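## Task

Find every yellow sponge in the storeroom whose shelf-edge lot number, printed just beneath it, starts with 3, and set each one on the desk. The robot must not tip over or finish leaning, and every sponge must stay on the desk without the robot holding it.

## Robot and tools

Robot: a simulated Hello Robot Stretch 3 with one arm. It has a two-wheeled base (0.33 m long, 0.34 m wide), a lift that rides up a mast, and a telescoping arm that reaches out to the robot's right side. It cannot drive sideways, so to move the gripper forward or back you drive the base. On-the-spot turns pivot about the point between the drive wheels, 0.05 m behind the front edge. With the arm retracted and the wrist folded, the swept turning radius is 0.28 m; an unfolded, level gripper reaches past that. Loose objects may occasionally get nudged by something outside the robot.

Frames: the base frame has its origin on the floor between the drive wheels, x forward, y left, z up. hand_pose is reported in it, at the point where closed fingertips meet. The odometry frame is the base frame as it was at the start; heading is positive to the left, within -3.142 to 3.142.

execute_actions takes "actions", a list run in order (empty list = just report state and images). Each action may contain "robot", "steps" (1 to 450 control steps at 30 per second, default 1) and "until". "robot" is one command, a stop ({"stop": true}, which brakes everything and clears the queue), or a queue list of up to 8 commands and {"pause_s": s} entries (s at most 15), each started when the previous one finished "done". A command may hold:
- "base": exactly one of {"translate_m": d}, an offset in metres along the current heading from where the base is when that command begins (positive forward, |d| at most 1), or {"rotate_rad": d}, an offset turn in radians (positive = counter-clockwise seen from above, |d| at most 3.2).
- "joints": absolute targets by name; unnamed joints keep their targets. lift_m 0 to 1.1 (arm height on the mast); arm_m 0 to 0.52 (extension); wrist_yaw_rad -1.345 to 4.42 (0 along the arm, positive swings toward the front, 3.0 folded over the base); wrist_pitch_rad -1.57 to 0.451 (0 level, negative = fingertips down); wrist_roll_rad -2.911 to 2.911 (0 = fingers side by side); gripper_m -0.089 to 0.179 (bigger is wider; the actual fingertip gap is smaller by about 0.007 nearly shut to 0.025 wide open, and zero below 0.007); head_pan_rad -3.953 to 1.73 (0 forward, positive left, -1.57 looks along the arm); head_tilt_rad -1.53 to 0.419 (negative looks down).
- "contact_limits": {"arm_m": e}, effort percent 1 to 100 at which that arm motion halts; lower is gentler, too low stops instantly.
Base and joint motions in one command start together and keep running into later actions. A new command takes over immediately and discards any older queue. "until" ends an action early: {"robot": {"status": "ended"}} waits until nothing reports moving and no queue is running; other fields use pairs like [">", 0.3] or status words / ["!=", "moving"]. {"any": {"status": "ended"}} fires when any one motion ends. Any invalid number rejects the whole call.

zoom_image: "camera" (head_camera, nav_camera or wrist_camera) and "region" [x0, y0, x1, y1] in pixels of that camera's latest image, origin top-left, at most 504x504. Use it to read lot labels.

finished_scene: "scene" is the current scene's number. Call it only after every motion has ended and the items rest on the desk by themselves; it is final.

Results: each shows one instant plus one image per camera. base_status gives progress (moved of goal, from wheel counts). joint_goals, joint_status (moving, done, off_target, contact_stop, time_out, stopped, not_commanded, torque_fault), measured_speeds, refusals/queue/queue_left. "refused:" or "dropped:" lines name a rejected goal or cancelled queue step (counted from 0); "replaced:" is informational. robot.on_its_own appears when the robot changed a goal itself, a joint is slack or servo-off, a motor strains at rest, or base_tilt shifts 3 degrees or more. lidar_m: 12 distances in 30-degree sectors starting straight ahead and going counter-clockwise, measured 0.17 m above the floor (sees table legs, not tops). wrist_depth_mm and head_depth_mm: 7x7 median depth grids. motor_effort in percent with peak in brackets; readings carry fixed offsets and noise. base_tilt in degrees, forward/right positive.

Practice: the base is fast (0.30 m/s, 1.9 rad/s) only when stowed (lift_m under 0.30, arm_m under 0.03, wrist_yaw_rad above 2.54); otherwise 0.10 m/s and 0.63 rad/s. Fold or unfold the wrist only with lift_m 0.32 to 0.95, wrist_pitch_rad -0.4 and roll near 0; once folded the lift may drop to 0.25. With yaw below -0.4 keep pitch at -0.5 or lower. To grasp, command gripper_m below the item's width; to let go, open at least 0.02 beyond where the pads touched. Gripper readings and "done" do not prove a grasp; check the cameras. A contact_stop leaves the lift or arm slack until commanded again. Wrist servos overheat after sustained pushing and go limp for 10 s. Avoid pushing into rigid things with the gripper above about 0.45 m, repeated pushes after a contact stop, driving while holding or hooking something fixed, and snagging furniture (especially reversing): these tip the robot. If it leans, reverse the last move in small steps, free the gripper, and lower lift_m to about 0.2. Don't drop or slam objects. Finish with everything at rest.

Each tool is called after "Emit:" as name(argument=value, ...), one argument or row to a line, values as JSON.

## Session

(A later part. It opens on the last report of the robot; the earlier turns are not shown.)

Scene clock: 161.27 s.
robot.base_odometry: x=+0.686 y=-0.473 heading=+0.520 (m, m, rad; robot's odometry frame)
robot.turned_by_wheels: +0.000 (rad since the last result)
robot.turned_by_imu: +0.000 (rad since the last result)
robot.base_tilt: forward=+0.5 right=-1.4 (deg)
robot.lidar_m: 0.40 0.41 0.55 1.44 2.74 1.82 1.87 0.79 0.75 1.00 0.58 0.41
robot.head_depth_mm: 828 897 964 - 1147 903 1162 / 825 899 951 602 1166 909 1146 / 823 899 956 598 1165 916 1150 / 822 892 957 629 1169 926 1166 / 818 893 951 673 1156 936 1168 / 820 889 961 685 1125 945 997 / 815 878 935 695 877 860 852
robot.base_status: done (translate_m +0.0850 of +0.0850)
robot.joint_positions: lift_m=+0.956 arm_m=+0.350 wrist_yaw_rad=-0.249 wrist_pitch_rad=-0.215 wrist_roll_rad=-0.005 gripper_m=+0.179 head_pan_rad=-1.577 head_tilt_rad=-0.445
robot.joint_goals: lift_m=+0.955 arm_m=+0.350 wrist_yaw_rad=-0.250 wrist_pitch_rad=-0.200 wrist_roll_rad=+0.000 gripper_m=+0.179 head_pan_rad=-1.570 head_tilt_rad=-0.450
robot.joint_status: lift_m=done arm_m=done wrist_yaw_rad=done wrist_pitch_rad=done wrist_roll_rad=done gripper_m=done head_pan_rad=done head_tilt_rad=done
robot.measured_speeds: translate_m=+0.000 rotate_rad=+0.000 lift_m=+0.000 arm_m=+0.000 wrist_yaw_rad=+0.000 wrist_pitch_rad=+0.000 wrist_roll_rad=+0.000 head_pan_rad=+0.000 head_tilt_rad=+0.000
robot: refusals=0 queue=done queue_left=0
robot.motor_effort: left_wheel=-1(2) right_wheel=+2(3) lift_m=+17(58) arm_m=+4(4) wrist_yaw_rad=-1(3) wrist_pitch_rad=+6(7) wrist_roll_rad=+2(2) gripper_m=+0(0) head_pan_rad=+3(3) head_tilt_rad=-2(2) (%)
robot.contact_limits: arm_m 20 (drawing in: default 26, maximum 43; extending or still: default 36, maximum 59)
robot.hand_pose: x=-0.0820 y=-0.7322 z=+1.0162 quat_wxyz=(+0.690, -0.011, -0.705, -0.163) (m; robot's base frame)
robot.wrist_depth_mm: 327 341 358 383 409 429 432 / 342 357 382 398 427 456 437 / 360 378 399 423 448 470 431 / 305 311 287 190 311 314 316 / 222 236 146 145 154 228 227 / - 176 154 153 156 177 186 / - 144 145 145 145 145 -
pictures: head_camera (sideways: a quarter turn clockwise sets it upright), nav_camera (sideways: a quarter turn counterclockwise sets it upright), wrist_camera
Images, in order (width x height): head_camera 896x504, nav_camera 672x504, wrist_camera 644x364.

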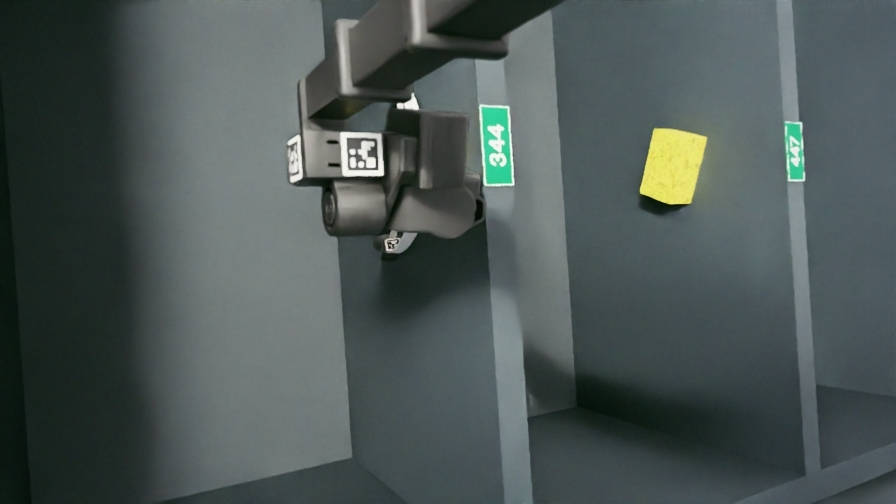

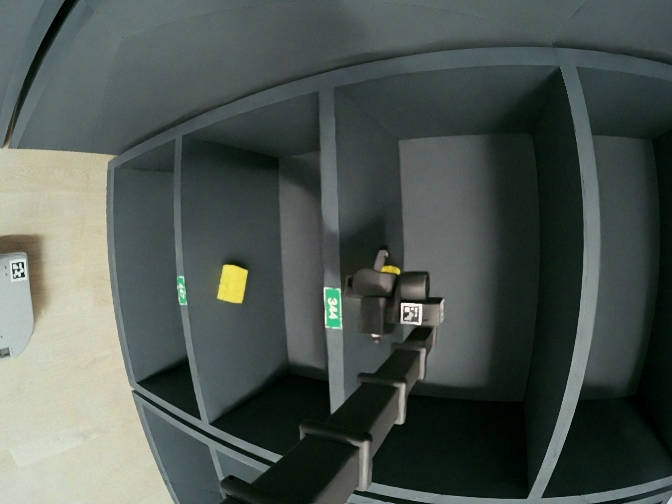

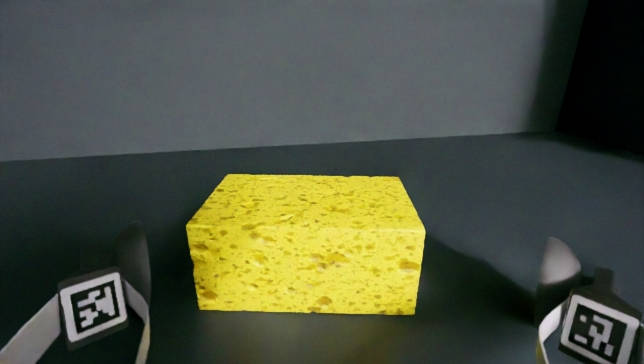

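Emit:
execute_actions(
  actions=[
    {"robot": [{"joints": {"lift_m": 0.95, "arm_m": 0.39}, "contact_limits": {"arm_m": 20}}, {"joints": {"gripper_m": 0.06}}], "steps": 450, "until": {"robot": {"status": "ended"}}},
  ],
)

Scene clock: 175.87 s.
robot.base_odometry: x=+0.686 y=-0.473 heading=+0.520 (m, m, rad; robot's odometry frame)
robot.turned_by_wheels: +0.000 (rad since the last result)
robot.turned_by_imu: +0.000 (rad since the last result)
robot.base_tilt: forward=+0.4 right=-1.3 (deg)
robot.lidar_m: 0.40 0.41 0.55 1.44 2.75 1.82 1.87 0.79 0.75 1.00 0.58 0.41
robot.head_depth_mm: 826 906 966 - 1131 902 1160 / 823 903 950 608 1167 914 1138 / 824 898 945 599 1169 916 1156 / 820 893 954 647 1162 925 1161 / 818 892 951 673 1154 939 1171 / 816 891 960 684 1126 943 999 / 814 877 934 696 875 858 855
robot.base_status: done (translate_m +0.0850 of +0.0850)
robot.joint_positions: lift_m=+0.951 arm_m=+0.390 wrist_yaw_rad=-0.260 wrist_pitch_rad=-0.192 wrist_roll_rad=-0.009 gripper_m=+0.061 head_pan_rad=-1.577 head_tilt_rad=-0.445
robot.joint_goals: lift_m=+0.950 arm_m=+0.390 wrist_yaw_rad=-0.250 wrist_pitch_rad=-0.200 wrist_roll_rad=+0.000 gripper_m=+0.060 head_pan_rad=-1.570 head_tilt_rad=-0.450
robot.joint_status: lift_m=done arm_m=done wrist_yaw_rad=done wrist_pitch_rad=done wrist_roll_rad=done gripper_m=done head_pan_rad=done head_tilt_rad=done
robot.measured_speeds: translate_m=+0.000 rotate_rad=+0.000 lift_m=+0.000 arm_m=+0.000 wrist_yaw_rad=+0.000 wrist_pitch_rad=+0.000 wrist_roll_rad=+0.000 head_pan_rad=+0.000 head_tilt_rad=+0.000
robot: refusals=0 queue=done queue_left=0
robot.motor_effort: left_wheel=-3(3) right_wheel=+8(8) lift_m=+14(18) arm_m=+5(7) wrist_yaw_rad=+11(11) wrist_pitch_rad=-3(6) wrist_roll_rad=+3(3) gripper_m=-25(98) head_pan_rad=+3(3) head_tilt_rad=-2(2) (%)
robot.contact_limits: arm_m 20 (drawing in: default 26, maximum 43; extending or still: default 36, maximum 59)
robot.hand_pose: x=-0.0849 y=-0.7732 z=+1.0171 quat_wxyz=(+0.692, -0.023, -0.703, -0.159) (m; robot's base frame)
robot.wrist_depth_mm: 295 309 329 346 365 395 412 / 310 323 340 366 389 418 431 / 321 337 362 380 409 436 443 / 314 320 320 325 328 331 331 / 226 228 145 138 140 235 235 / 177 177 112 116 122 127 181 / 144 142 119 122 130 137 147
pictures: head_camera (sideways: a quarter turn clockwise sets it upright), nav_camera (sideways: a quarter turn counterclockwise sets it upright), wrist_camera
Images, in order (width x height): head_camera 896x504, nav_camera 672x504, wrist_camera 644x364.

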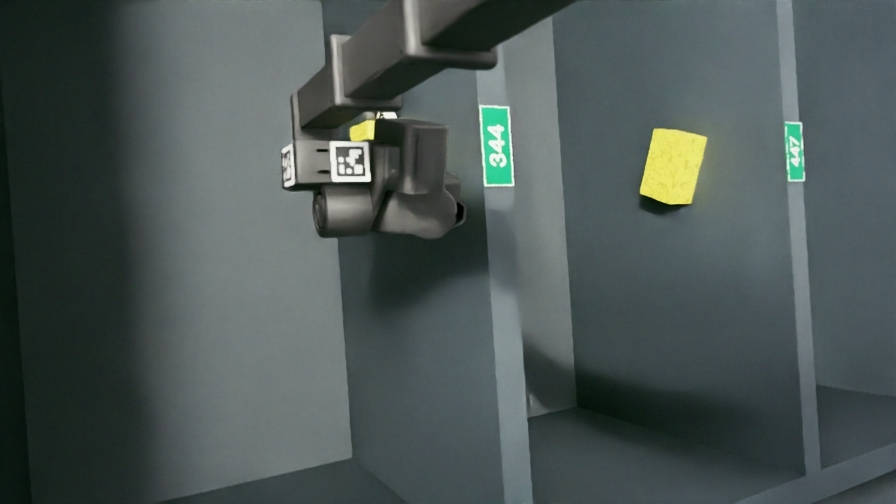

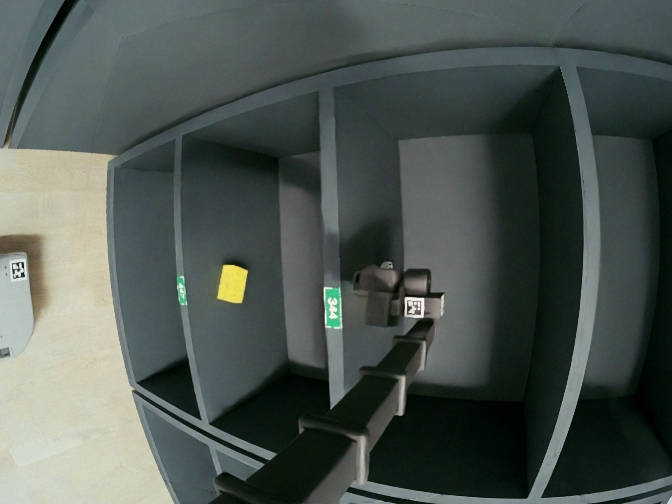

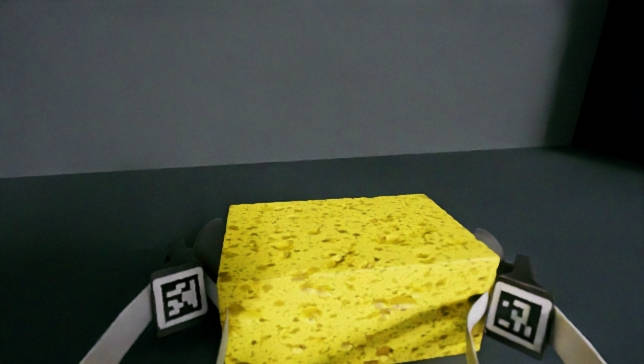

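Emit:
execute_actions(
  actions=[
    {"robot": [{"joints": {"gripper_m": 0.045}}, {"joints": {"lift_m": 0.975}}], "steps": 450, "until": {"robot": {"status": "ended"}}},
  ],
)

Scene clock: 181.53 s.
robot.base_odometry: x=+0.686 y=-0.473 heading=+0.520 (m, m, rad; robot's odometry frame)
robot.turned_by_wheels: +0.000 (rad since the last result)
robot.turned_by_imu: +0.001 (rad since the last result)
robot.base_tilt: forward=+0.6 right=-1.3 (deg)
robot.lidar_m: 0.40 0.41 0.55 1.44 2.75 1.82 1.88 0.79 0.75 1.00 0.58 0.41
robot.head_depth_mm: 825 897 962 602 1155 904 1164 / 825 897 - 640 1166 909 1144 / 822 894 - 614 1171 916 1149 / 820 896 954 646 1157 930 1156 / 818 891 951 673 1160 936 1163 / 817 889 963 684 1128 943 1000 / 816 876 932 696 877 856 852
robot.base_status: done (translate_m +0.0850 of +0.0850)
robot.joint_positions: lift_m=+0.974 arm_m=+0.390 wrist_yaw_rad=-0.253 wrist_pitch_rad=-0.217 wrist_roll_rad=-0.007 gripper_m=+0.049 head_pan_rad=-1.577 head_tilt_rad=-0.445
robot.joint_goals: lift_m=+0.975 arm_m=+0.390 wrist_yaw_rad=-0.250 wrist_pitch_rad=-0.200 wrist_roll_rad=+0.000 gripper_m=+0.048 head_pan_rad=-1.570 head_tilt_rad=-0.450
robot.joint_status: lift_m=done arm_m=done wrist_yaw_rad=done wrist_pitch_rad=done wrist_roll_rad=done gripper_m=done head_pan_rad=done head_tilt_rad=done
robot.measured_speeds: translate_m=+0.000 rotate_rad=+0.000 lift_m=+0.000 arm_m=+0.000 wrist_yaw_rad=+0.000 wrist_pitch_rad=+0.000 wrist_roll_rad=+0.000 head_pan_rad=+0.000 head_tilt_rad=+0.000
robot: refusals=0 queue=done queue_left=0
robot.motor_effort: left_wheel=-2(3) right_wheel=+3(7) lift_m=+58(60) arm_m=+4(5) wrist_yaw_rad=+3(11) wrist_pitch_rad=+7(7) wrist_roll_rad=+2(3) gripper_m=-28(99) head_pan_rad=+3(2) head_tilt_rad=-2(2) (%)
robot.contact_limits: arm_m 20 (drawing in: default 26, maximum 43; extending or still: default 36, maximum 59)
robot.hand_pose: x=-0.0829 y=-0.7719 z=+1.0344 quat_wxyz=(+0.690, -0.012, -0.704, -0.165) (m; robot's base frame)
robot.wrist_depth_mm: 296 308 323 347 363 387 406 / 309 325 341 363 387 415 420 / 324 341 361 383 405 440 445 / 332 346 356 360 358 360 360 / 256 257 146 140 141 260 261 / 201 201 112 117 123 131 206 / 166 161 119 123 133 159 168
pictures: head_camera (sideways: a quarter turn clockwise sets it upright), nav_camera (sideways: a quarter turn counterclockwise sets it upright), wrist_camera
Images, in order (width x height): head_camera 896x504, nav_camera 672x504, wrist_camera 644x364.

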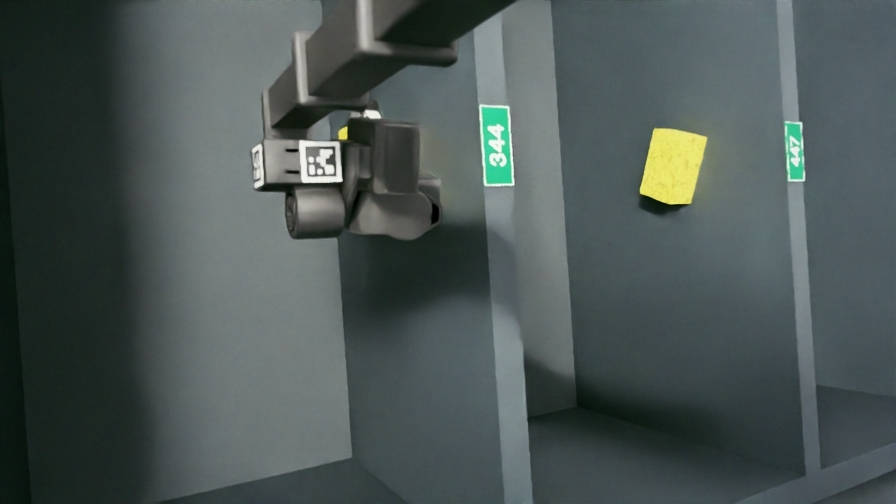

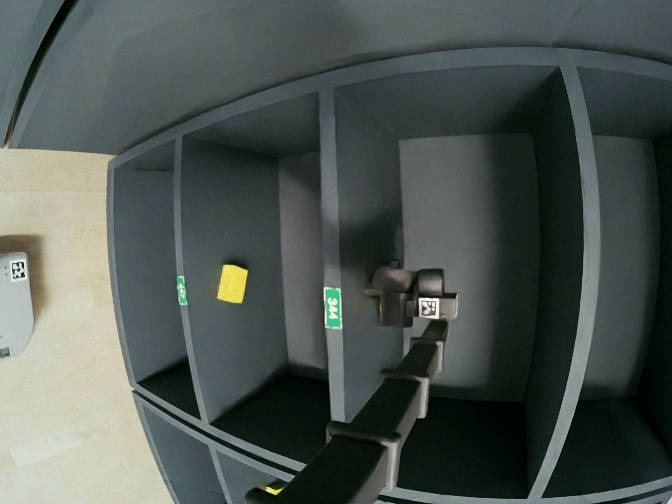

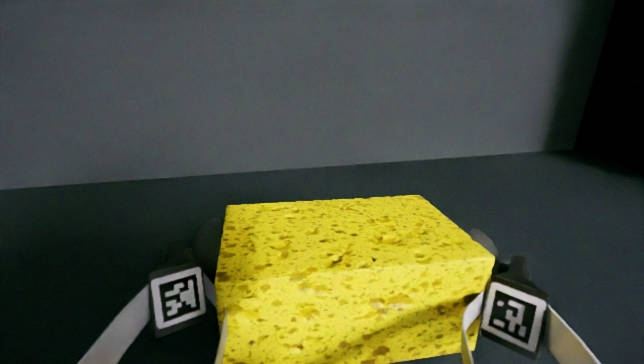

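Emit:
execute_actions(
  actions=[
    {"robot": {"joints": {"arm_m": 0.0, "wrist_yaw_rad": 0.0}}, "steps": 200, "until": {"robot": {"arm_m": ["<", 0.08]}}},
    {"robot": [{"base": {"rotate_rad": -0.76}}, {"base": {"translate_m": -0.90}, "joints": {"lift_m": 0.78, "head_tilt_rad": -0.7}}, {"base": {"rotate_rad": -1.57}, "joints": {"arm_m": 0.3}}], "steps": 450, "until": {"robot": {"status": "ended"}}},
    {"steps": 200, "until": {"robot": {"status": "ended"}}},
  ],
)

Scene clock: 216.07 s.
robot.base_odometry: x=-0.189 y=-0.259 heading=-1.810 (m, m, rad; robot's odometry frame)
robot.turned_by_wheels: -2.330 (rad since the last result)
robot.turned_by_imu: -2.277 (rad since the last result)
robot.base_tilt: forward=+0.4 right=-1.5 (deg)
robot.lidar_m: 1.43 1.62 1.17 1.18 1.03 1.03 1.21 2.15 1.45 0.94 1.23 1.23
robot.head_depth_mm: 2138 1486 1208 1886 - 1280 1126 / 1880 1504 1122 - 1526 1308 1139 / 1662 1553 1141 - 1565 1316 1144 / 1500 1569 1146 868 1590 1337 1149 / 1365 1465 1125 957 1509 1343 1165 / 1247 1368 1138 1713 1606 1357 1166 / 1151 1262 1228 1535 1610 1362 1180
robot.base_status: done (rotate_rad -1.5699 of -1.5700)
robot.joint_positions: lift_m=+0.781 arm_m=+0.300 wrist_yaw_rad=-0.001 wrist_pitch_rad=-0.218 wrist_roll_rad=-0.005 gripper_m=+0.070 head_pan_rad=-1.577 head_tilt_rad=-0.691
robot.joint_goals: lift_m=+0.780 arm_m=+0.300 wrist_yaw_rad=+0.000 wrist_pitch_rad=-0.200 wrist_roll_rad=+0.000 gripper_m=+0.069 head_pan_rad=-1.570 head_tilt_rad=-0.700
robot.joint_status: lift_m=done arm_m=done wrist_yaw_rad=done wrist_pitch_rad=done wrist_roll_rad=done gripper_m=done head_pan_rad=done head_tilt_rad=done
robot.measured_speeds: translate_m=+0.000 rotate_rad=+0.000 lift_m=+0.000 arm_m=+0.000 wrist_yaw_rad=+0.000 wrist_pitch_rad=+0.000 wrist_roll_rad=+0.000 head_pan_rad=+0.000 head_tilt_rad=+0.000
robot: refusals=0 queue=done queue_left=0
robot.on_its_own: gripper_m is held at +0.069, not at your +0.045, by its stall guard, which is not easing now
robot.motor_effort: left_wheel=+0(4) right_wheel=+0(4) lift_m=+17(59) arm_m=+4(5) wrist_yaw_rad=+1(6) wrist_pitch_rad=+7(7) wrist_roll_rad=+2(2) gripper_m=-20(28) head_pan_rad=+3(3) head_tilt_rad=-4(18) (%)
robot.hand_pose: x=-0.0218 y=-0.6896 z=+0.8404 quat_wxyz=(+0.705, +0.077, -0.701, -0.078) (m; robot's base frame)
robot.wrist_depth_mm: 655 750 880 - - - - / 672 768 903 - - - - / 705 784 886 893 913 924 906 / 584 561 556 563 565 569 667 / 449 404 147 140 142 411 - / 730 325 112 117 124 131 - / 772 252 118 123 132 - -
pictures: head_camera (sideways: a quarter turn clockwise sets it upright), nav_camera (sideways: a quarter turn counterclockwise sets it upright), wrist_camera
Images, in order (width x height): head_camera 896x504, nav_camera 672x504, wrist_camera 644x364.

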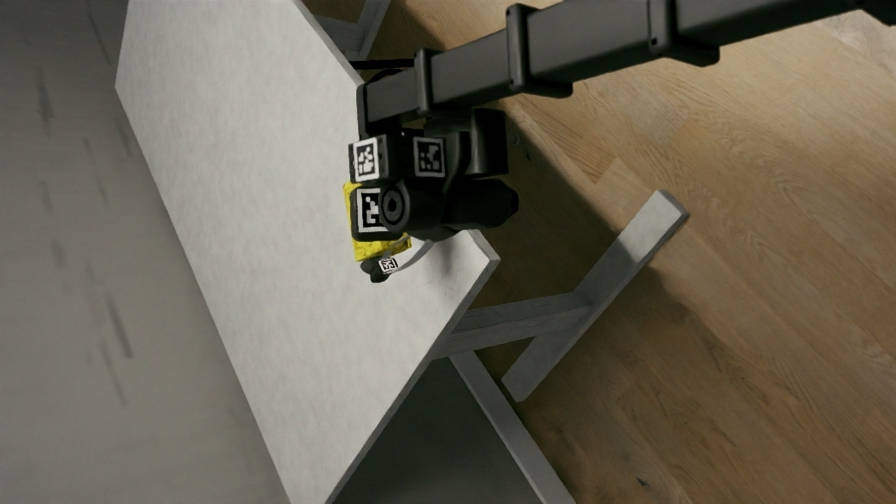

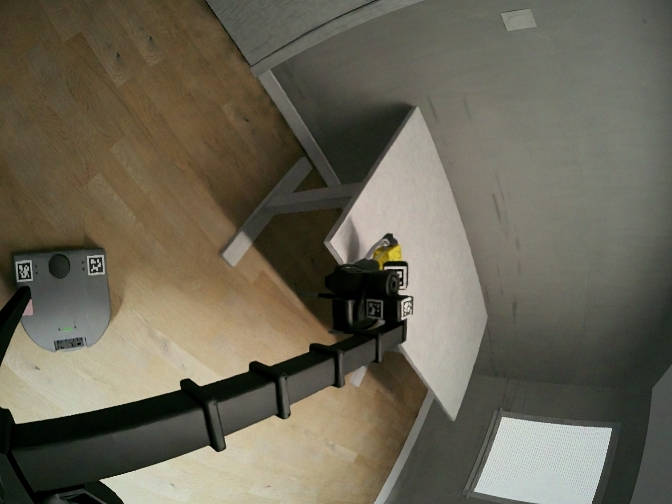

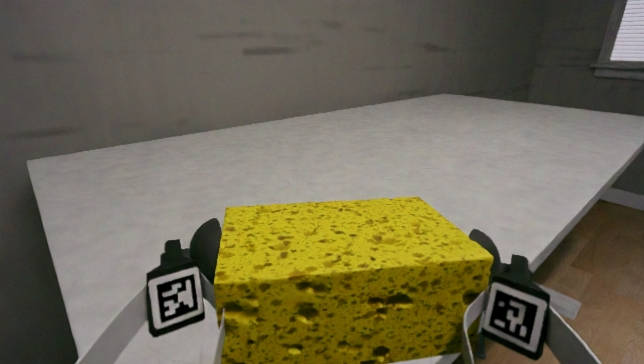

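Emit:
execute_actions(
  actions=[
    {"robot": {"joints": {"arm_m": 0.51, "lift_m": 0.705}}, "steps": 200, "until": {"robot": {"status": "ended"}}},
  ],
)

Scene clock: 226.47 s.
robot.base_odometry: x=-0.189 y=-0.259 heading=-1.810 (m, m, rad; robot's odometry frame)
robot.turned_by_wheels: +0.000 (rad since the last result)
robot.turned_by_imu: +0.000 (rad since the last result)
robot.base_tilt: forward=+0.7 right=-1.6 (deg)
robot.lidar_m: 1.43 1.62 1.17 1.19 1.03 1.04 1.21 2.15 1.46 0.95 1.23 1.23
robot.head_depth_mm: 2139 1480 1215 1898 1580 - 1112 / 1871 1521 1123 1908 1512 1297 1138 / 1670 1542 1188 1816 1574 1323 1149 / 1493 1563 1150 882 1587 1327 1149 / 1359 1466 1123 958 1517 1343 1167 / 1250 1378 1141 1714 1613 1356 1168 / 1151 1258 1220 1541 1628 1360 1176
robot.base_status: done (rotate_rad -1.5699 of -1.5700)
robot.joint_positions: lift_m=+0.706 arm_m=+0.510 wrist_yaw_rad=-0.001 wrist_pitch_rad=-0.218 wrist_roll_rad=-0.005 gripper_m=+0.070 head_pan_rad=-1.577 head_tilt_rad=-0.691
robot.joint_goals: lift_m=+0.705 arm_m=+0.510 wrist_yaw_rad=+0.000 wrist_pitch_rad=-0.200 wrist_roll_rad=+0.000 gripper_m=+0.069 head_pan_rad=-1.570 head_tilt_rad=-0.700
robot.joint_status: lift_m=done arm_m=done wrist_yaw_rad=done wrist_pitch_rad=done wrist_roll_rad=done gripper_m=done head_pan_rad=done head_tilt_rad=done
robot.measured_speeds: translate_m=+0.000 rotate_rad=+0.000 lift_m=+0.000 arm_m=+0.000 wrist_yaw_rad=+0.000 wrist_pitch_rad=+0.000 wrist_roll_rad=+0.000 head_pan_rad=+0.000 head_tilt_rad=+0.000
robot: refusals=0 queue=done queue_left=0
robot.on_its_own: gripper_m is held at +0.069, not at your +0.045, by its stall guard, which is not easing now
robot.motor_effort: left_wheel=+0(0) right_wheel=+0(0) lift_m=+17(17) arm_m=+4(2) wrist_yaw_rad=+1(2) wrist_pitch_rad=+7(8) wrist_roll_rad=+2(2) gripper_m=-20(21) head_pan_rad=+3(3) head_tilt_rad=-3(3) (%)
robot.hand_pose: x=-0.0218 y=-0.8996 z=+0.7654 quat_wxyz=(+0.705, +0.077, -0.701, -0.078) (m; robot's base frame)
robot.wrist_depth_mm: 541 614 733 901 - - - / 563 639 756 892 - - - / 556 571 566 575 572 584 592 / 357 356 358 358 358 362 365 / 257 259 147 140 142 262 264 / 203 208 112 117 124 131 206 / 167 162 118 123 131 161 170
pictures: head_camera (sideways: a quarter turn clockwise sets it upright), nav_camera (sideways: a quarter turn counterclockwise sets it upright), wrist_camera
Images, in order (width x height): head_camera 896x504, nav_camera 672x504, wrist_camera 644x364.

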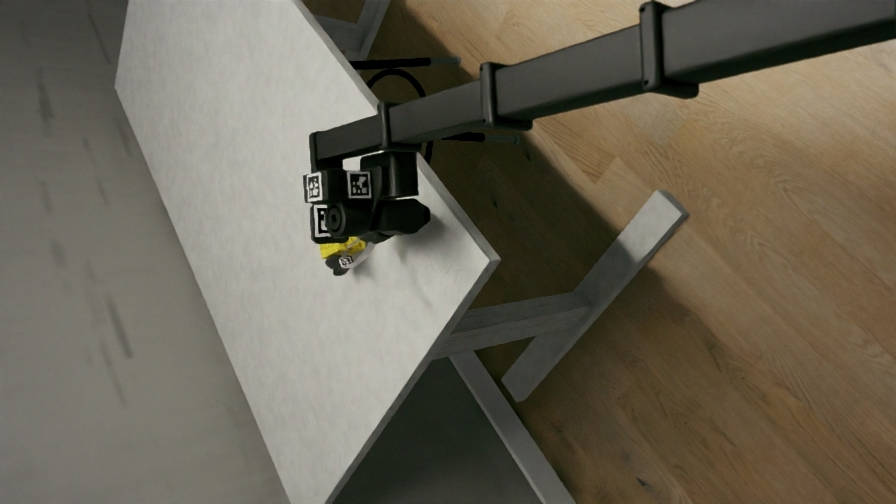

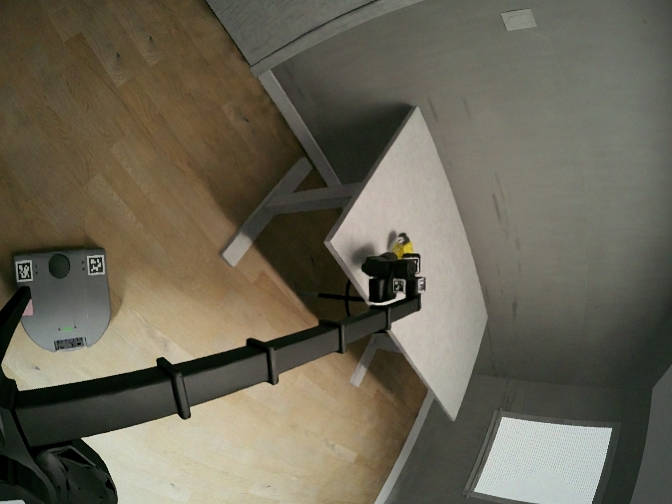

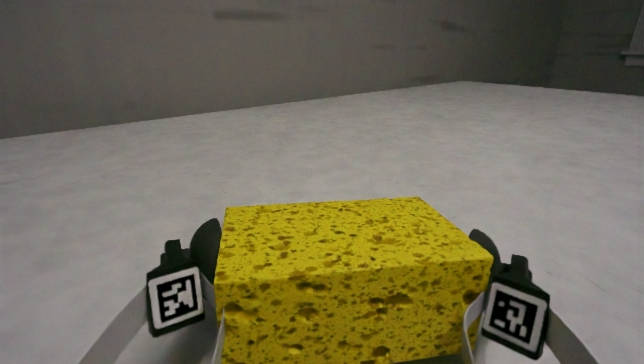

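Emit:
execute_actions(
  actions=[
    {"robot": [{"joints": {"lift_m": 0.688}}, {"joints": {"gripper_m": 0.16}}, {"joints": {"lift_m": 0.71, "arm_m": 0.0}}], "steps": 300, "until": {"robot": {"arm_m": ["<", 0.3]}}},
  ],
)

Emit:
execute_actions(
  actions=[
    {"steps": 200, "until": {"robot": {"arm_m": ["<", 0.04]}}},
    {"robot": {"base": {"rotate_rad": -2.67}, "joints": {"arm_m": 0.0, "wrist_pitch_rad": -0.4, "wrist_yaw_rad": 3.0, "gripper_m": 0.03, "lift_m": 0.4, "head_pan_rad": 0.0, "head_tilt_rad": -0.5}}, "steps": 300, "until": {"robot": {"wrist_yaw_rad": [">", 2.9]}}},
    {"robot": {"joints": {"lift_m": 0.28}}, "steps": 300, "until": {"robot": {"status": "ended"}}},
    {"robot": [{"base": {"translate_m": 1.0}}], "steps": 300, "until": {"robot": {"status": "ended"}}},
  ],
)

Scene clock: 247.43 s.
robot.base_odometry: x=-0.189 y=-0.259 heading=-1.810 (m, m, rad; robot's odometry frame)
robot.turned_by_wheels: +0.000 (rad since the last result)
robot.turned_by_imu: +0.000 (rad since the last result)
robot.base_tilt: forward=+0.5 right=-1.5 (deg)
robot.lidar_m: 1.43 1.62 1.17 1.18 1.03 1.03 1.21 2.14 1.45 0.94 1.23 1.23
robot.head_depth_mm: 2130 1496 1212 1858 1575 - 1106 / 1874 1519 1077 1928 1502 1310 1139 / 1674 1545 1092 - 1525 1329 1143 / 1496 1562 1112 884 1577 1331 1154 / 1368 1457 1130 958 1512 1349 1158 / 1256 1375 1138 1719 1614 1351 1169 / 1154 1259 1222 1551 1622 1361 1178
robot.base_status: done (rotate_rad -1.5699 of -1.5700)
robot.joint_positions: lift_m=+0.709 arm_m=+0.298 wrist_yaw_rad=-0.001 wrist_pitch_rad=-0.217 wrist_roll_rad=-0.005 gripper_m=+0.160 head_pan_rad=-1.577 head_tilt_rad=-0.691
robot.joint_goals: lift_m=+0.710 arm_m=+0.000 wrist_yaw_rad=+0.000 wrist_pitch_rad=-0.200 wrist_roll_rad=+0.000 gripper_m=+0.160 head_pan_rad=-1.570 head_tilt_rad=-0.700
robot.joint_status: lift_m=moving arm_m=moving wrist_yaw_rad=done wrist_pitch_rad=done wrist_roll_rad=done gripper_m=done head_pan_rad=done head_tilt_rad=done
robot.measured_speeds: translate_m=+0.000 rotate_rad=+0.000 lift_m=+0.000 arm_m=-0.140 wrist_yaw_rad=+0.000 wrist_pitch_rad=+0.000 wrist_roll_rad=+0.000 head_pan_rad=+0.000 head_tilt_rad=+0.000
robot: refusals=0 queue=running queue_left=0
robot.motor_effort: left_wheel=+0(0) right_wheel=+0(0) lift_m=+57(62) arm_m=-5(4) wrist_yaw_rad=+1(1) wrist_pitch_rad=+7(7) wrist_roll_rad=+2(2) gripper_m=+1(82) head_pan_rad=+2(2) head_tilt_rad=-4(3) (%)
robot.hand_pose: x=-0.0218 y=-0.6883 z=+0.7694 quat_wxyz=(+0.705, +0.076, -0.701, -0.077) (m; robot's base frame)
robot.wrist_depth_mm: 650 753 888 - - - - / 670 783 913 - - - - / 581 596 603 601 600 623 645 / 393 368 370 324 347 378 - / 291 282 269 269 273 287 - / 731 - 211 213 221 - - / 731 168 175 174 849 - -
pictures: head_camera (sideways: a quarter turn clockwise sets it upright), nav_camera (sideways: a quarter turn counterclockwise sets it upright), wrist_camera
Images, in order (width x height): head_camera 896x504, nav_camera 672x504, wrist_camera 644x364.

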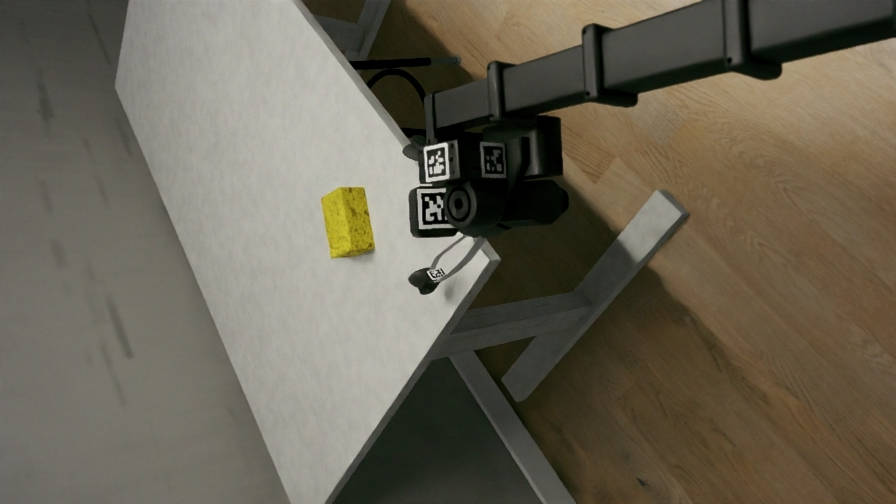

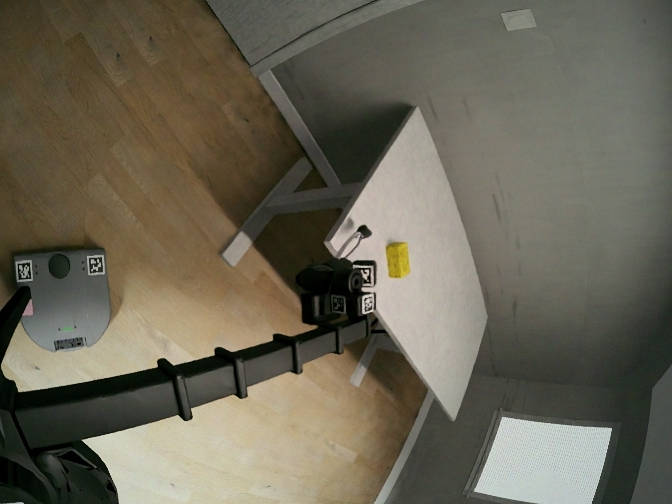

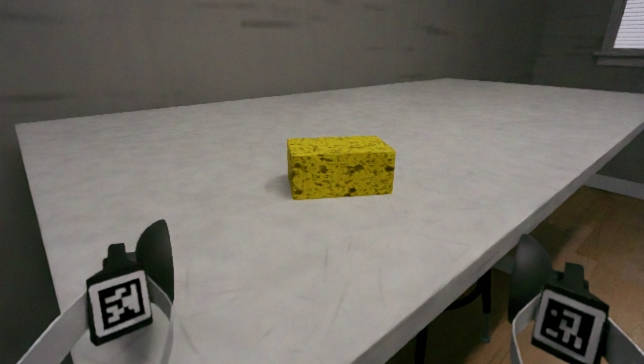

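Scene clock: 259.43 s.
robot.base_odometry: x=-0.419 y=+0.714 heading=+1.803 (m, m, rad; robot's odometry frame)
robot.turned_by_wheels: -2.670 (rad since the last result)
robot.turned_by_imu: -2.598 (rad since the last result)
robot.base_tilt: forward=+0.6 right=-1.6 (deg)
robot.lidar_m: 2.16 2.16 1.33 0.94 1.15 1.76 2.13 1.56 0.89 0.77 0.77 0.89
robot.head_depth_mm: 2058 2218 2434 1425 1553 1468 1226 / 2000 2225 2496 2453 1847 1480 1232 / 1949 2173 2388 2501 1865 1484 1246 / 1903 2081 2293 2452 1885 1495 1247 / 1847 2023 2236 2413 1902 1519 1257 / 1800 1945 2164 2374 1933 1525 1263 / 1742 1906 2092 2296 1947 1539 1277
robot.base_status: done (translate_m +1.0000 of +1.0000)
robot.joint_positions: lift_m=+0.281 arm_m=+0.001 wrist_yaw_rad=+2.998 wrist_pitch_rad=-0.415 wrist_roll_rad=-0.005 gripper_m=+0.030 head_pan_rad=-0.007 head_tilt_rad=-0.506
robot.joint_goals: lift_m=+0.280 arm_m=+0.000 wrist_yaw_rad=+3.000 wrist_pitch_rad=-0.400 wrist_roll_rad=+0.000 gripper_m=+0.030 head_pan_rad=+0.000 head_tilt_rad=-0.500
robot.joint_status: lift_m=done arm_m=done wrist_yaw_rad=done wrist_pitch_rad=done wrist_roll_rad=done gripper_m=done head_pan_rad=done head_tilt_rad=done
robot.measured_speeds: translate_m=+0.000 rotate_rad=+0.000 lift_m=+0.000 arm_m=+0.000 wrist_yaw_rad=+0.000 wrist_pitch_rad=+0.000 wrist_roll_rad=+0.000 head_pan_rad=+0.000 head_tilt_rad=+0.000
robot: refusals=0 queue=done queue_left=0
robot.motor_effort: left_wheel=+0(7) right_wheel=+0(5) lift_m=+18(58) arm_m=-4(6) wrist_yaw_rad=+2(3) wrist_pitch_rad=+6(7) wrist_roll_rad=+2(2) gripper_m=+0(82) head_pan_rad=+3(41) head_tilt_rad=+3(15) (%)
robot.hand_pose: x=+0.0110 y=+0.0762 z=+0.2940 quat_wxyz=(+0.195, +0.699, +0.096, +0.681) (m; robot's base frame)
robot.wrist_depth_mm: - - - - - - - / - - - - - - - / 924 - 978 950 966 963 935 / 755 772 747 736 744 716 747 / 601 610 627 593 623 615 608 / 515 506 - 527 533 501 501 / 452 - - - 434 440 431
pictures: head_camera (sideways: a quarter turn clockwise sets it upright), nav_camera (sideways: a quarter turn counterclockwise sets it upright), wrist_camera
Images, in order (width x height): head_camera 896x504, nav_camera 672x504, wrist_camera 644x364.

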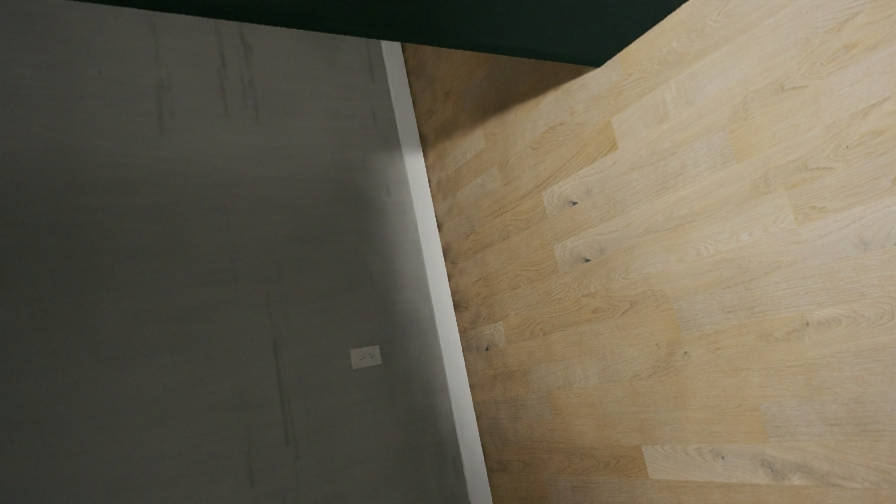

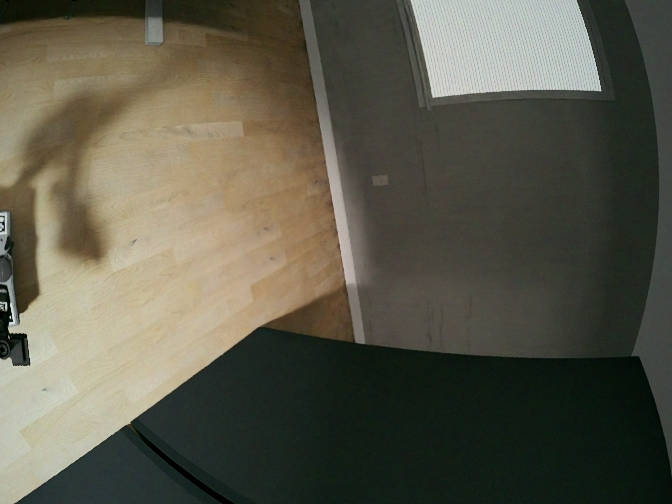

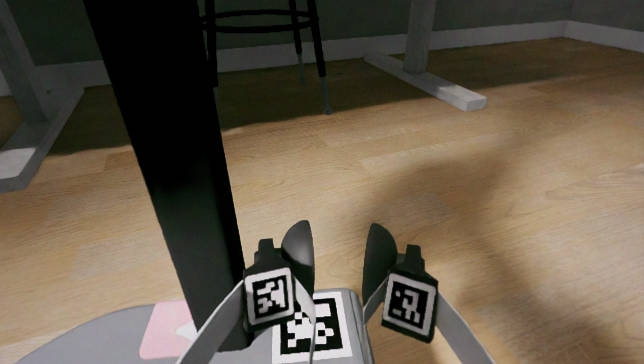

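Emit:
execute_actions(
  actions=[
    {"robot": {"base": {"translate_m": 1.0}, "joints": {"head_tilt_rad": -0.35}}, "steps": 300, "until": {"robot": {"translate_m": [">", 0.7]}}},
    {"robot": [{"base": {"translate_m": 1.0}}, {"base": {"rotate_rad": -1.31}}], "steps": 300, "until": {"robot": {"status": "ended"}}},
  ],
)

Scene clock: 279.63 s.
robot.base_odometry: x=-0.811 y=+2.370 heading=+0.493 (m, m, rad; robot's odometry frame)
robot.turned_by_wheels: -1.310 (rad since the last result)
robot.turned_by_imu: -1.260 (rad since the last result)
robot.base_tilt: forward=+0.7 right=-1.3 (deg)
robot.lidar_m: 1.80 0.74 0.55 0.53 0.56 0.77 1.95 1.70 2.53 1.20 0.60 0.71
robot.head_depth_mm: 1519 1640 1758 1917 2040 1666 1338 / 1532 1625 1765 1926 2058 1669 1359 / 1526 1635 1785 1918 2067 1704 1369 / 1518 1646 1781 1928 2093 1715 1369 / 1526 1640 1791 1949 2095 1730 1374 / 1528 1640 1763 1897 1895 1679 1402 / 1491 1439 1401 1370 1342 1304 1274
robot.base_status: done (rotate_rad -1.3099 of -1.3100)
robot.joint_positions: lift_m=+0.281 arm_m=+0.001 wrist_yaw_rad=+2.998 wrist_pitch_rad=-0.415 wrist_roll_rad=-0.005 gripper_m=+0.030 head_pan_rad=-0.007 head_tilt_rad=-0.358
robot.joint_goals: lift_m=+0.280 arm_m=+0.000 wrist_yaw_rad=+3.000 wrist_pitch_rad=-0.400 wrist_roll_rad=+0.000 gripper_m=+0.030 head_pan_rad=+0.000 head_tilt_rad=-0.350
robot.joint_status: lift_m=done arm_m=done wrist_yaw_rad=done wrist_pitch_rad=done wrist_roll_rad=done gripper_m=done head_pan_rad=done head_tilt_rad=done
robot.measured_speeds: translate_m=+0.000 rotate_rad=+0.000 lift_m=+0.000 arm_m=+0.000 wrist_yaw_rad=+0.000 wrist_pitch_rad=+0.000 wrist_roll_rad=+0.000 head_pan_rad=+0.000 head_tilt_rad=+0.000
robot: refusals=0 queue=done queue_left=0
robot.motor_effort: left_wheel=+1(7) right_wheel=+0(4) lift_m=+17(17) arm_m=-4(4) wrist_yaw_rad=+2(2) wrist_pitch_rad=+6(6) wrist_roll_rad=+2(1) gripper_m=+0(1) head_pan_rad=+3(2) head_tilt_rad=+3(16) (%)
robot.hand_pose: x=+0.0109 y=+0.0762 z=+0.2940 quat_wxyz=(+0.195, +0.699, +0.096, +0.681) (m; robot's base frame)
robot.wrist_depth_mm: 504 - 515 528 544 552 571 / 535 - 570 565 579 601 601 / 591 593 601 631 638 657 668 / 627 622 653 670 668 689 704 / 605 610 630 608 615 598 596 / 509 503 - 521 523 501 500 / 453 - - - 427 438 440
pictures: head_camera (sideways: a quarter turn clockwise sets it upright), nav_camera (sideways: a quarter turn counterclockwise sets it upright), wrist_camera
Images, in order (width x height): head_camera 896x504, nav_camera 672x504, wrist_camera 644x364.

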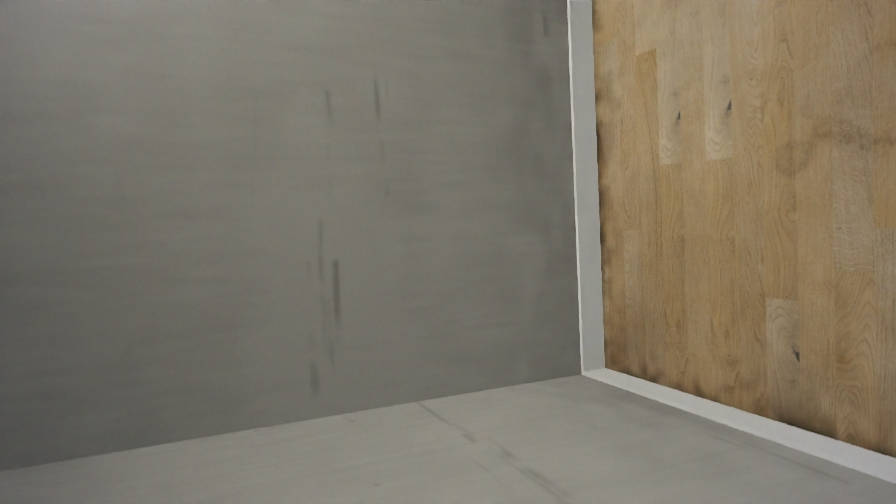

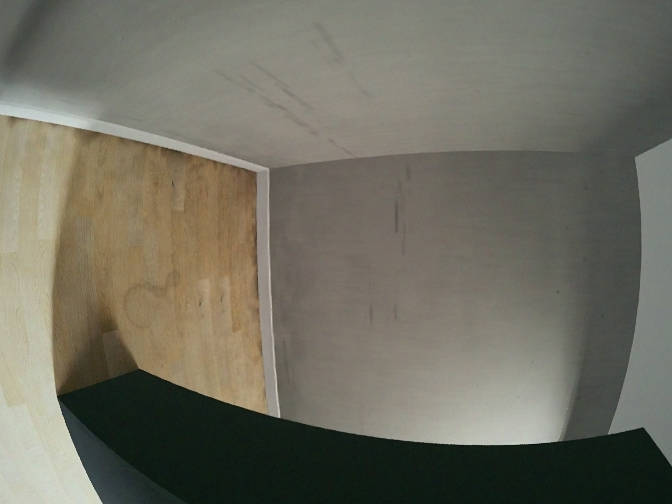

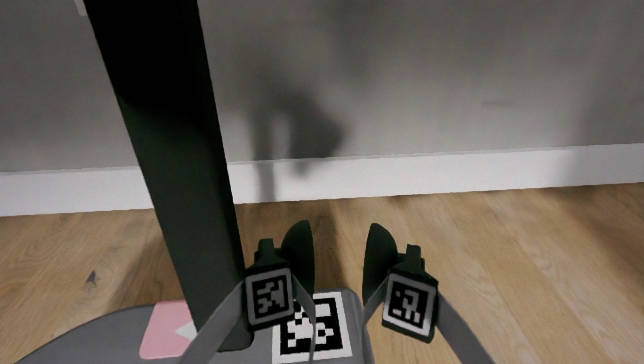

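Emit:
execute_actions(
  actions=[
    {"robot": {"base": {"translate_m": 1.0}, "joints": {"head_pan_rad": -0.5, "head_tilt_rad": -0.3}}, "steps": 300, "until": {"robot": {"translate_m": [">", 0.34]}}},
    {"robot": [{"base": {"translate_m": 1.0}}, {"base": {"rotate_rad": -1.585}}], "steps": 300, "until": {"robot": {"status": "ended"}}},
  ],
)

Scene clock: 294.47 s.
robot.base_odometry: x=+0.378 y=+3.009 heading=-1.092 (m, m, rad; robot's odometry frame)
robot.turned_by_wheels: -1.585 (rad since the last result)
robot.turned_by_imu: -1.529 (rad since the last result)
robot.base_tilt: forward=+0.5 right=-1.4 (deg)
robot.lidar_m: 1.57 0.64 0.48 0.47 0.49 0.51 0.50 0.52 0.73 2.26 0.76 1.47
robot.head_depth_mm: 863 1263 1312 806 1211 871 955 / 1309 1426 1493 1057 1357 1138 1320 / 1375 1488 1542 1676 1427 1628 1373 / 1319 1396 1473 1594 1736 1766 1434 / 1319 1633 2235 2443 2385 1827 1433 / 2079 2187 2961 3274 2542 1852 1451 / 3592 3701 - - 2582 1862 1458
robot.base_status: done (rotate_rad -1.5849 of -1.5850)
robot.joint_positions: lift_m=+0.281 arm_m=+0.001 wrist_yaw_rad=+2.998 wrist_pitch_rad=-0.415 wrist_roll_rad=-0.005 gripper_m=+0.030 head_pan_rad=-0.493 head_tilt_rad=-0.309
robot.joint_goals: lift_m=+0.280 arm_m=+0.000 wrist_yaw_rad=+3.000 wrist_pitch_rad=-0.400 wrist_roll_rad=+0.000 gripper_m=+0.030 head_pan_rad=-0.500 head_tilt_rad=-0.300
robot.joint_status: lift_m=done arm_m=done wrist_yaw_rad=done wrist_pitch_rad=done wrist_roll_rad=done gripper_m=done head_pan_rad=done head_tilt_rad=done
robot.measured_speeds: translate_m=+0.000 rotate_rad=+0.000 lift_m=+0.000 arm_m=+0.000 wrist_yaw_rad=+0.000 wrist_pitch_rad=+0.000 wrist_roll_rad=+0.000 head_pan_rad=+0.000 head_tilt_rad=+0.000
robot: refusals=0 queue=done queue_left=0
robot.motor_effort: left_wheel=+0(7) right_wheel=+0(5) lift_m=+17(17) arm_m=-4(4) wrist_yaw_rad=+2(2) wrist_pitch_rad=+6(6) wrist_roll_rad=+2(2) gripper_m=+0(0) head_pan_rad=-3(29) head_tilt_rad=+3(9) (%)
robot.hand_pose: x=+0.0109 y=+0.0762 z=+0.2940 quat_wxyz=(+0.195, +0.699, +0.096, +0.681) (m; robot's base frame)
robot.wrist_depth_mm: 444 - 463 468 468 481 489 / 480 - 497 514 520 522 539 / 524 526 539 548 565 573 585 / 558 568 582 617 611 617 629 / 584 601 607 603 611 600 594 / 513 517 - 523 519 516 507 / 459 - - - 425 434 441
pictures: head_camera (sideways: a quarter turn clockwise sets it upright), nav_camera (sideways: a quarter turn counterclockwise sets it upright), wrist_camera
Images, in order (width x height): head_camera 896x504, nav_camera 672x504, wrist_camera 644x364.

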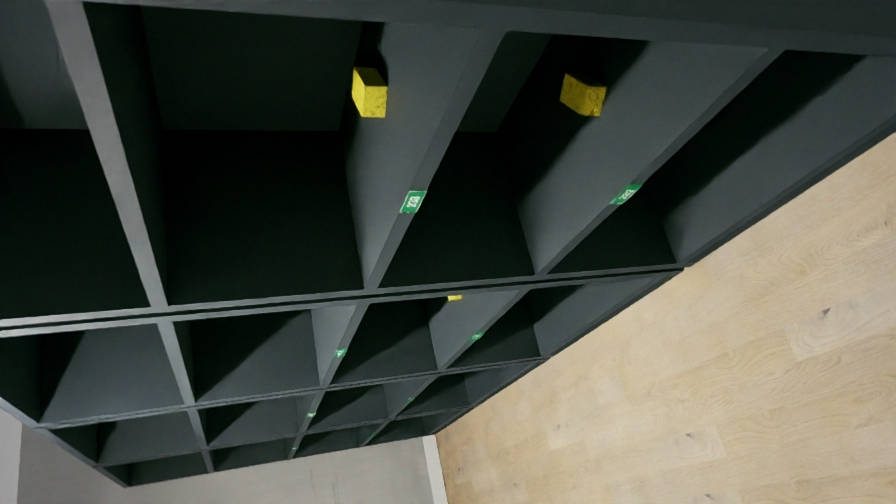

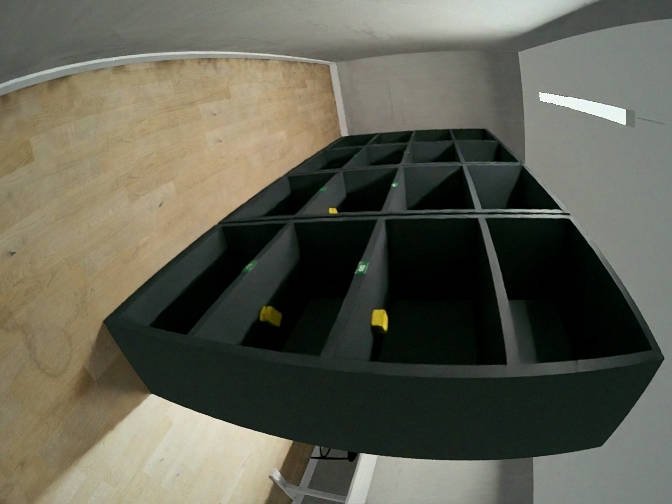

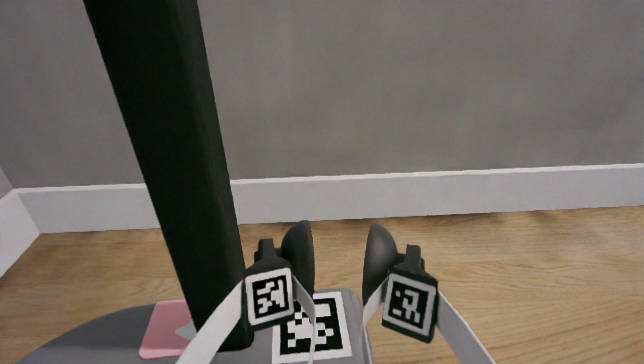

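Emit:
zoom_image(
  camera="head_camera",
  region=[385, 175, 445, 225],
)

Emit:
zoom_image(
  camera="head_camera",
  region=[600, 170, 660, 220],
)

Emit:
zoom_image(
  camera="head_camera",
  region=[280, 320, 500, 470],
)

Region (385, 175, 445, 225) of head_camera's 896x504 image, scaled by 8.400, with more detail than that image has.

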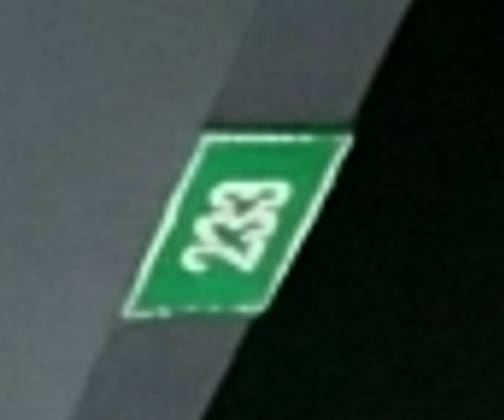

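Region (600, 170, 660, 220) of head_camera's 896x504 image, scaled by 8.400, with more detail than that image has.

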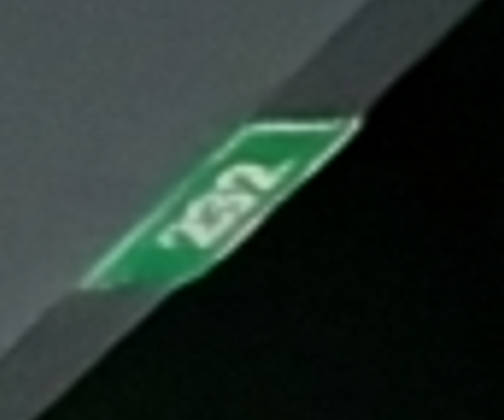

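Region (280, 320, 500, 470) of head_camera's 896x504 image, scaled by 2.291, with more detail than that image has; it fills the top 344 rows of this view, and the rest is white.

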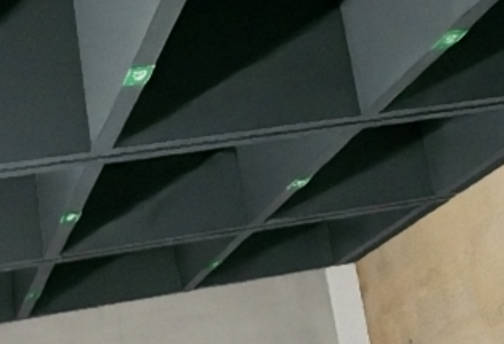

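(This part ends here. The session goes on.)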